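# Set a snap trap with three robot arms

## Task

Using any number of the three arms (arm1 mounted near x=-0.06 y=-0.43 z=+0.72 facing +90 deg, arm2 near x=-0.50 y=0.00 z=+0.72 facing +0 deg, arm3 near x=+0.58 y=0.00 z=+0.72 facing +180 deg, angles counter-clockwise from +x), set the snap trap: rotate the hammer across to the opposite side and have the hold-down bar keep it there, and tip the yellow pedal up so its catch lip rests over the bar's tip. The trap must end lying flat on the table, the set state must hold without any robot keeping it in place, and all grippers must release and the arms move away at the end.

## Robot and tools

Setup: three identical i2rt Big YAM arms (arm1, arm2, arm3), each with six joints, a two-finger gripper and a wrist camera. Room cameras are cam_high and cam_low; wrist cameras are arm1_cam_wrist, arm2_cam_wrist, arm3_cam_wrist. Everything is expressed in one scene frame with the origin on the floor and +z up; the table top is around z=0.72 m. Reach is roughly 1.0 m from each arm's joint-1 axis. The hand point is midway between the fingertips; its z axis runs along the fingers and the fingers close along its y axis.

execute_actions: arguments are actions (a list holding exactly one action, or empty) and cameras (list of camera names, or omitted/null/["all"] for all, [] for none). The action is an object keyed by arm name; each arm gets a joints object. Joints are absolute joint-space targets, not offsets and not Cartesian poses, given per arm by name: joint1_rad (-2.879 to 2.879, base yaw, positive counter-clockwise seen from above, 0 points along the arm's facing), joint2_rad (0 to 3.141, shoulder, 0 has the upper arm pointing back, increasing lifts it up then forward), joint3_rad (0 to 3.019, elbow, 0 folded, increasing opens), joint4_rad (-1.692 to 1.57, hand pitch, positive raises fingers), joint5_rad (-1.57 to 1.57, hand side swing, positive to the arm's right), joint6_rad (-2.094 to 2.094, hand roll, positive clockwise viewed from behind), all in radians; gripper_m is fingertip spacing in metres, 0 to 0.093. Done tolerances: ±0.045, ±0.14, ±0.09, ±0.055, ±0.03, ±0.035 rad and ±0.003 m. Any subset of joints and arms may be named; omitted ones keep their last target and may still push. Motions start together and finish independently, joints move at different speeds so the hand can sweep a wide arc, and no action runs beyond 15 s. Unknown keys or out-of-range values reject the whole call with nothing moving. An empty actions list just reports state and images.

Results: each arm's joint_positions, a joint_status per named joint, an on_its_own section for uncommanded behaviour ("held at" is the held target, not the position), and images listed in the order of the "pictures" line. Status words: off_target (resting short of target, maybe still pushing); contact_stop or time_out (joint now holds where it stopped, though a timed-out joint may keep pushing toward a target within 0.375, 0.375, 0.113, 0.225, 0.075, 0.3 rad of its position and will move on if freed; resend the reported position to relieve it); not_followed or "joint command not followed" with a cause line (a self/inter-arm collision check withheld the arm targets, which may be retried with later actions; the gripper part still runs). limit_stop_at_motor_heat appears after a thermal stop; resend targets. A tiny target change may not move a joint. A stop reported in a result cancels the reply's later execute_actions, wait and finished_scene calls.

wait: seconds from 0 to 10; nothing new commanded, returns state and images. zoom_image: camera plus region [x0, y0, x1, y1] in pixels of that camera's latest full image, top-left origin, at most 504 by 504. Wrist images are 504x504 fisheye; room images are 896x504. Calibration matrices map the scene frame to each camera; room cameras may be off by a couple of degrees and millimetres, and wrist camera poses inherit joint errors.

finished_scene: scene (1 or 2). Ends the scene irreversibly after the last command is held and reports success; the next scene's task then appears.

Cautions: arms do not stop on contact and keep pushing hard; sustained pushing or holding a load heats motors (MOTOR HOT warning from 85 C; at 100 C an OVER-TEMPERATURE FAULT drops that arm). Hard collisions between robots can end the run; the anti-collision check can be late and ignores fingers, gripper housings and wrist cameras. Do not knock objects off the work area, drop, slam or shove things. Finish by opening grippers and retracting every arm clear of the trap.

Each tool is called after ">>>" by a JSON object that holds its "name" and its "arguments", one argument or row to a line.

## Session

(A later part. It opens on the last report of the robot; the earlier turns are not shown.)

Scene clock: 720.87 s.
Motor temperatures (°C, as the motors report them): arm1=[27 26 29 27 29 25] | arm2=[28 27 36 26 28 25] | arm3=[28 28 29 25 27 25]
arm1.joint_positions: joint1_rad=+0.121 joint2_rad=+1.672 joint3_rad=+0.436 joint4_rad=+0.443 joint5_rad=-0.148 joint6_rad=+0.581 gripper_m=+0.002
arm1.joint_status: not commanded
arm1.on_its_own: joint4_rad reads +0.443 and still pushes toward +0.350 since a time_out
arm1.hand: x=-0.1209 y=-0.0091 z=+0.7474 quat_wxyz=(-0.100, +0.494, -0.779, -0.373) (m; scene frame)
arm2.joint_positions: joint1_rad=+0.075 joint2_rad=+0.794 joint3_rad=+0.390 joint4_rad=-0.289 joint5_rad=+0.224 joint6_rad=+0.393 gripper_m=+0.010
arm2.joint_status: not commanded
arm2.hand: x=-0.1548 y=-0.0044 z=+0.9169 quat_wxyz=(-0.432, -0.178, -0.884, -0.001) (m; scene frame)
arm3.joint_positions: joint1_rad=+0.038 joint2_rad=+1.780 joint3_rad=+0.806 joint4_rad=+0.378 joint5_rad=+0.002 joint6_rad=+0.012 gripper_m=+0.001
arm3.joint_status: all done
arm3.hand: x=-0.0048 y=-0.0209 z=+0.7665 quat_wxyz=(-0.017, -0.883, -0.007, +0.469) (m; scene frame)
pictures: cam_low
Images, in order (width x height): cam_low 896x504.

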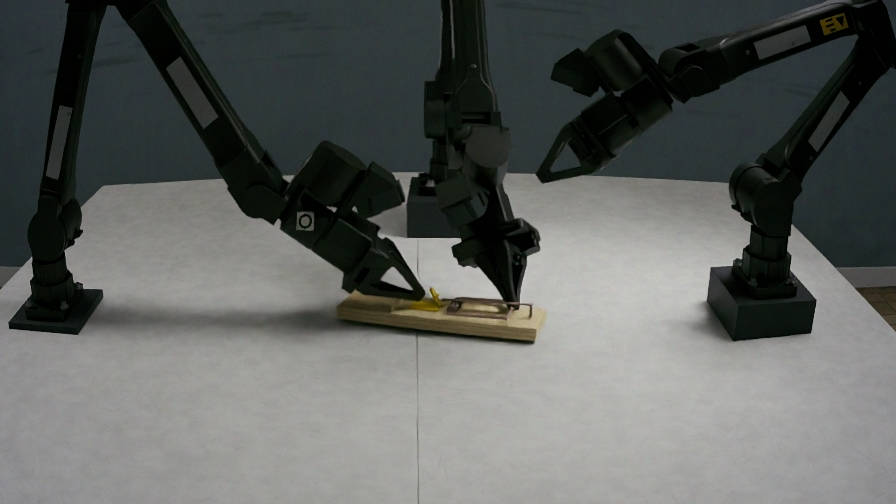

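>>> {"name": "execute_actions", "arguments": {
  "actions": [
    {"arm3":{"joints":{"joint3_rad":0.872}}}
  ],
  "cameras": []
}}

>>> {"name": "execute_actions", "arguments": {
  "actions": [
    {"arm3":{"joints":{"joint2_rad":1.8,"joint3_rad":0.9}}}
  ],
  "cameras": ["cam_low"]
}}

>>> {"name": "zoom_image", "arguments": {
  "camera": "cam_low",
  "region": [360, 170, 540, 350]
}}

Scene clock: 731.83 s.
Motor temperatures (°C, as the motors report them): arm1=[27 26 28 27 29 25] | arm2=[28 27 36 26 28 25] | arm3=[28 28 29 25 27 25]
arm1.joint_positions: joint1_rad=+0.121 joint2_rad=+1.672 joint3_rad=+0.436 joint4_rad=+0.443 joint5_rad=-0.148 joint6_rad=+0.581 gripper_m=+0.002
arm1.joint_status: not commanded
arm1.on_its_own: joint4_rad reads +0.443 and still pushes toward +0.350 since a time_out
arm1.hand: x=-0.1209 y=-0.0091 z=+0.7474 quat_wxyz=(-0.100, +0.494, -0.779, -0.373) (m; scene frame)
arm2.joint_positions: joint1_rad=+0.075 joint2_rad=+0.794 joint3_rad=+0.390 joint4_rad=-0.289 joint5_rad=+0.224 joint6_rad=+0.393 gripper_m=+0.010
arm2.joint_status: not commanded
arm2.hand: x=-0.1548 y=-0.0044 z=+0.9169 quat_wxyz=(-0.432, -0.178, -0.884, -0.001) (m; scene frame)
arm3.joint_positions: joint1_rad=+0.038 joint2_rad=+1.780 joint3_rad=+0.827 joint4_rad=+0.378 joint5_rad=+0.002 joint6_rad=+0.012 gripper_m=+0.001
arm3.joint_status: all done
arm3.hand: x=-0.0140 y=-0.0212 z=+0.7752 quat_wxyz=(-0.018, -0.878, -0.007, +0.478) (m; scene frame)
pictures: none
No camera images: the call's "cameras" was empty. Leave "cameras" out to get every camera's image.

Scene clock: 732.43 s.
Motor temperatures (°C, as the motors report them): arm1=[27 26 28 27 29 25] | arm2=[28 27 36 26 28 25] | arm3=[28 28 29 25 27 25]
arm1.joint_positions: joint1_rad=+0.121 joint2_rad=+1.672 joint3_rad=+0.436 joint4_rad=+0.443 joint5_rad=-0.148 joint6_rad=+0.581 gripper_m=+0.002
arm1.joint_status: not commanded
arm1.on_its_own: joint4_rad reads +0.443 and still pushes toward +0.350 since a time_out
arm1.hand: x=-0.1209 y=-0.0091 z=+0.7474 quat_wxyz=(-0.100, +0.494, -0.779, -0.373) (m; scene frame)
arm2.joint_positions: joint1_rad=+0.075 joint2_rad=+0.794 joint3_rad=+0.390 joint4_rad=-0.289 joint5_rad=+0.224 joint6_rad=+0.393 gripper_m=+0.010
arm2.joint_status: not commanded
arm2.hand: x=-0.1548 y=-0.0044 z=+0.9169 quat_wxyz=(-0.432, -0.178, -0.884, -0.001) (m; scene frame)
arm3.joint_positions: joint1_rad=+0.038 joint2_rad=+1.793 joint3_rad=+0.855 joint4_rad=+0.378 joint5_rad=+0.002 joint6_rad=+0.012 gripper_m=+0.001
arm3.joint_status: all done
arm3.hand: x=-0.0252 y=-0.0218 z=+0.7795 quat_wxyz=(-0.018, -0.875, -0.008, +0.484) (m; scene frame)
pictures: cam_low
Images, in order (width x height): cam_low 896x504.

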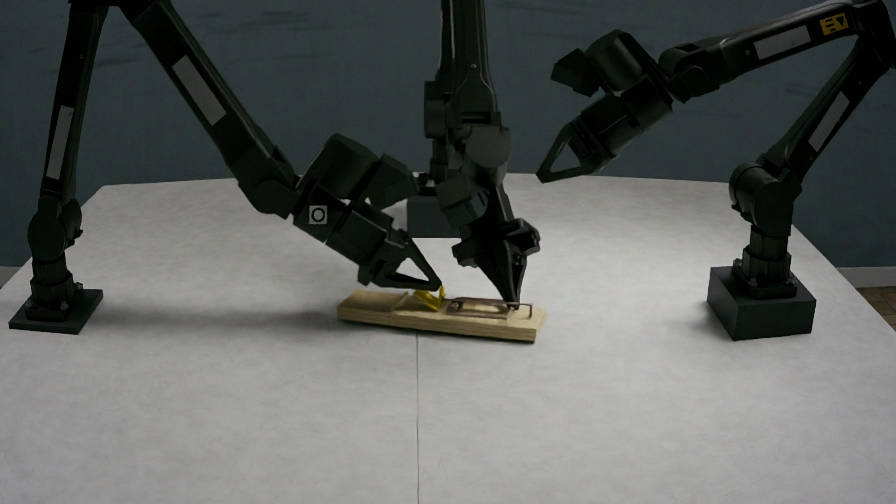

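Region (360, 170, 540, 350) of cam_low's 896x504 image, scaled by 2.800, with more detail than that image has.

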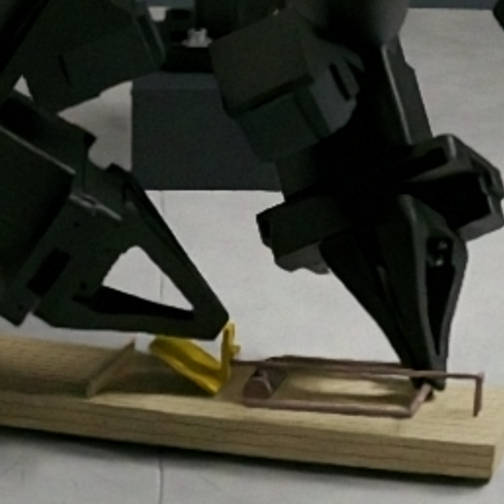

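Catch is up against the bar tip. Ease the hammer up slightly.

>>> {"name": "execute_actions", "arguments": {
  "actions": [
    {"arm1":{"joints":{"joint2_rad":1.70,"joint4_rad":0.42}},"arm3":{"joints":{"joint3_rad":0.908}}}
  ],
  "cameras": ["cam_low"]
}}

>>> {"name": "zoom_image", "arguments": {
  "camera": "cam_low",
  "region": [400, 260, 540, 340]
}}

Scene clock: 739.03 s.
Motor temperatures (°C, as the motors report them): arm1=[27 26 28 27 29 25] | arm2=[28 27 36 26 28 25] | arm3=[28 28 30 25 27 25]
arm1.joint_positions: joint1_rad=+0.122 joint2_rad=+1.651 joint3_rad=+0.430 joint4_rad=+0.448 joint5_rad=-0.146 joint6_rad=+0.576 gripper_m=+0.002
arm1.joint_status: all done
arm1.hand: x=-0.1209 y=-0.0084 z=+0.7544 quat_wxyz=(-0.105, +0.495, -0.774, -0.380) (m; scene frame)
arm2.joint_positions: joint1_rad=+0.075 joint2_rad=+0.794 joint3_rad=+0.390 joint4_rad=-0.289 joint5_rad=+0.224 joint6_rad=+0.393 gripper_m=+0.010
arm2.joint_status: not commanded
arm2.hand: x=-0.1548 y=-0.0044 z=+0.9169 quat_wxyz=(-0.432, -0.178, -0.884, -0.001) (m; scene frame)
arm3.joint_positions: joint1_rad=+0.038 joint2_rad=+1.794 joint3_rad=+0.855 joint4_rad=+0.378 joint5_rad=+0.000 joint6_rad=+0.012 gripper_m=+0.001
arm3.joint_status: all done
arm3.hand: x=-0.0253 y=-0.0222 z=+0.7794 quat_wxyz=(-0.019, -0.875, -0.008, +0.484) (m; scene frame)
pictures: cam_low
Images, in order (width x height): cam_low 896x504.

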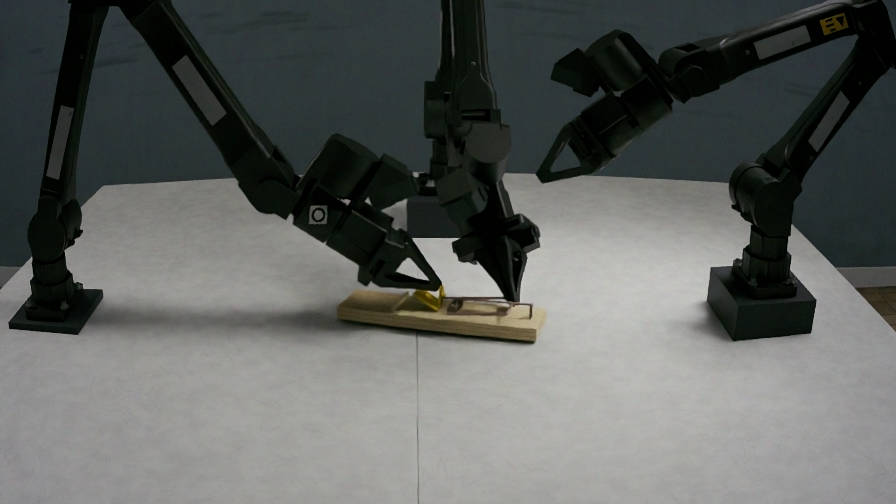

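Region (400, 260, 540, 340) of cam_low's 896x504 image, scaled by 3.600, with more detail than that image has; it fills the top 288 rows of this view, and the rest is white.

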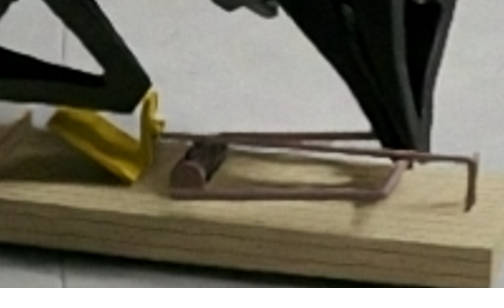

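>>> {"name": "execute_actions", "arguments": {
  "actions": [
    {"arm1":{"joints":{"joint1_rad":0.122,"joint2_rad":1.655,"joint3_rad":0.43,"joint4_rad":0.448,"gripper_m":0.012}}}
  ],
  "cameras": ["cam_low"]
}}

>>> {"name": "execute_actions", "arguments": {
  "actions": [
    {"arm1":{"joints":{"joint1_rad":0.15,"joint2_rad":1.5,"joint3_rad":0.36}},"arm3":{"joints":{"joint2_rad":1.74,"joint3_rad":0.79}}}
  ],
  "cameras": ["cam_low"]
}}

Scene clock: 748.47 s.
Motor temperatures (°C, as the motors report them): arm1=[27 26 28 27 29 25] | arm2=[28 27 37 26 27 25] | arm3=[28 29 30 25 27 25]
arm1.joint_positions: joint1_rad=+0.122 joint2_rad=+1.650 joint3_rad=+0.430 joint4_rad=+0.459 joint5_rad=-0.150 joint6_rad=+0.576 gripper_m=+0.012
arm1.joint_status: all done
arm1.hand: x=-0.1217 y=-0.0060 z=+0.7573 quat_wxyz=(-0.107, +0.494, -0.771, -0.386) (m; scene frame)
arm2.joint_positions: joint1_rad=+0.075 joint2_rad=+0.794 joint3_rad=+0.390 joint4_rad=-0.289 joint5_rad=+0.224 joint6_rad=+0.393 gripper_m=+0.010
arm2.joint_status: not commanded
arm2.hand: x=-0.1548 y=-0.0044 z=+0.9169 quat_wxyz=(-0.432, -0.178, -0.884, -0.001) (m; scene frame)
arm3.joint_positions: joint1_rad=+0.038 joint2_rad=+1.795 joint3_rad=+0.855 joint4_rad=+0.378 joint5_rad=+0.000 joint6_rad=+0.012 gripper_m=+0.001
arm3.joint_status: not commanded
arm3.hand: x=-0.0252 y=-0.0222 z=+0.7785 quat_wxyz=(-0.019, -0.875, -0.008, +0.483) (m; scene frame)
pictures: cam_low
Images, in order (width x height): cam_low 896x504.

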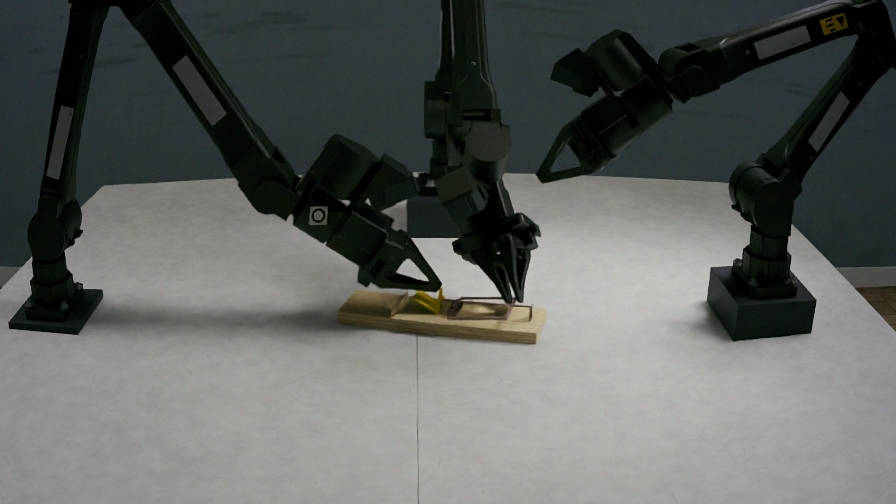

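Scene clock: 749.57 s.
Motor temperatures (°C, as the motors report them): arm1=[27 26 29 27 29 25] | arm2=[28 27 37 26 27 25] | arm3=[28 29 30 25 27 25]
arm1.joint_positions: joint1_rad=+0.144 joint2_rad=+1.498 joint3_rad=+0.361 joint4_rad=+0.455 joint5_rad=-0.149 joint6_rad=+0.576 gripper_m=+0.012
arm1.joint_status: all done
arm1.hand: x=-0.1287 y=-0.0229 z=+0.7942 quat_wxyz=(-0.119, +0.496, -0.751, -0.419) (m; scene frame)
arm2.joint_positions: joint1_rad=+0.075 joint2_rad=+0.794 joint3_rad=+0.390 joint4_rad=-0.289 joint5_rad=+0.224 joint6_rad=+0.393 gripper_m=+0.010
arm2.joint_status: not commanded
arm2.hand: x=-0.1548 y=-0.0044 z=+0.9169 quat_wxyz=(-0.432, -0.178, -0.884, -0.001) (m; scene frame)
arm3.joint_positions: joint1_rad=+0.038 joint2_rad=+1.750 joint3_rad=+0.789 joint4_rad=+0.377 joint5_rad=+0.000 joint6_rad=+0.012 gripper_m=+0.001
arm3.joint_status: all done
arm3.hand: x=+0.0005 y=-0.0213 z=+0.7757 quat_wxyz=(-0.019, -0.880, -0.008, +0.474) (m; scene frame)
pictures: cam_low
Images, in order (width x height): cam_low 896x504.

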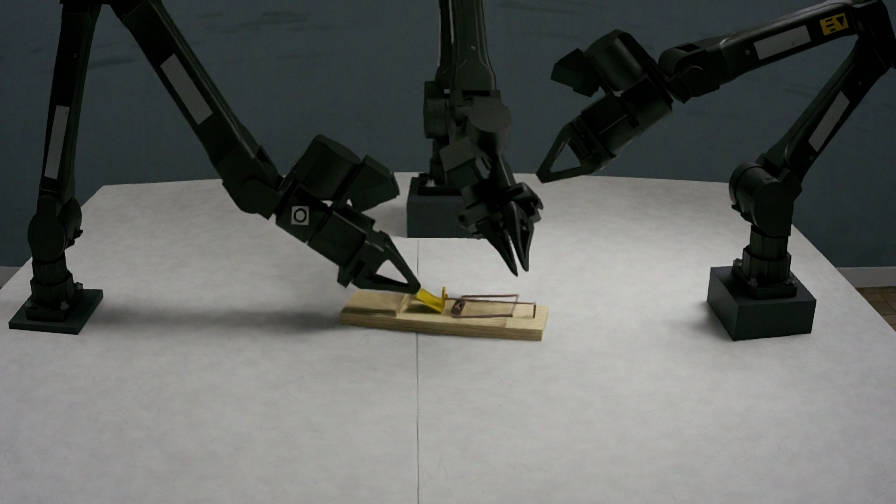

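>>> {"name": "execute_actions", "arguments": {
  "actions": [
    {"arm1":{"joints":{"joint1_rad":-0.1,"joint2_rad":1.0,"joint3_rad":0.3,"joint4_rad":-0.2}},"arm3":{"joints":{"joint2_rad":1.2,"joint3_rad":0.6,"joint4_rad":0.1}},"arm2":{"joints":{"joint1_rad":0.5,"joint2_rad":0.6,"joint4_rad":-0.7}}}
  ],
  "cameras": ["cam_low"]
}}

Scene clock: 757.00 s.
Motor temperatures (°C, as the motors report them): arm1=[27 26 29 27 29 25] | arm2=[28 27 37 26 27 25] | arm3=[28 29 30 25 27 25]
arm1.joint_positions: joint1_rad=-0.099 joint2_rad=+1.002 joint3_rad=+0.304 joint4_rad=-0.188 joint5_rad=-0.150 joint6_rad=+0.576 gripper_m=+0.012
arm1.joint_status: all done
arm1.hand: x=-0.0409 y=-0.1074 z=+0.8323 quat_wxyz=(-0.115, +0.412, -0.844, -0.323) (m; scene frame)
arm2.joint_positions: joint1_rad=+0.496 joint2_rad=+0.596 joint3_rad=+0.390 joint4_rad=-0.689 joint5_rad=+0.223 joint6_rad=+0.393 gripper_m=+0.010
arm2.joint_status: all done
arm2.hand: x=-0.2439 y=+0.1021 z=+0.9057 quat_wxyz=(-0.339, +0.023, -0.939, -0.048) (m; scene frame)
arm3.joint_positions: joint1_rad=+0.038 joint2_rad=+1.195 joint3_rad=+0.587 joint4_rad=+0.109 joint5_rad=+0.000 joint6_rad=+0.012 gripper_m=+0.001
arm3.joint_status: all done
arm3.hand: x=+0.1050 y=-0.0153 z=+0.9050 quat_wxyz=(-0.019, -0.860, -0.008, +0.510) (m; scene frame)
pictures: cam_low
Images, in order (width x height): cam_low 896x504.

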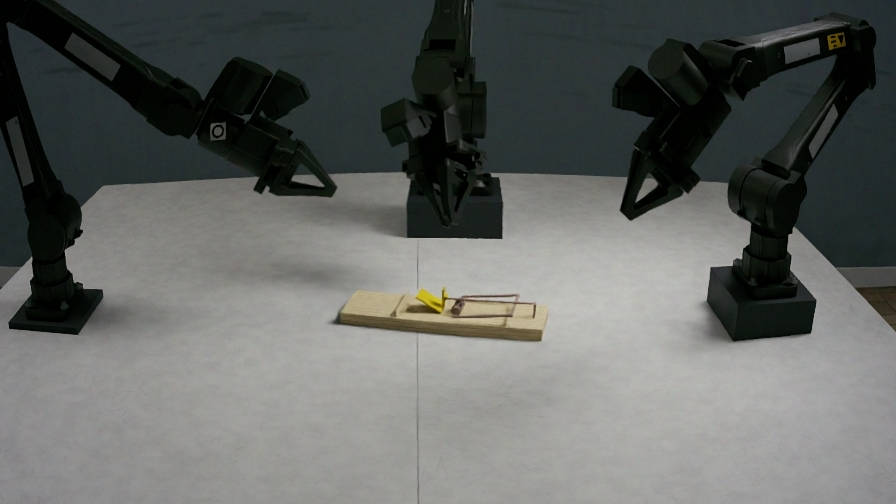

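>>> {"name": "finished_scene", "arguments": {
  "scene": 1
}}

The scene is finished: the task was done.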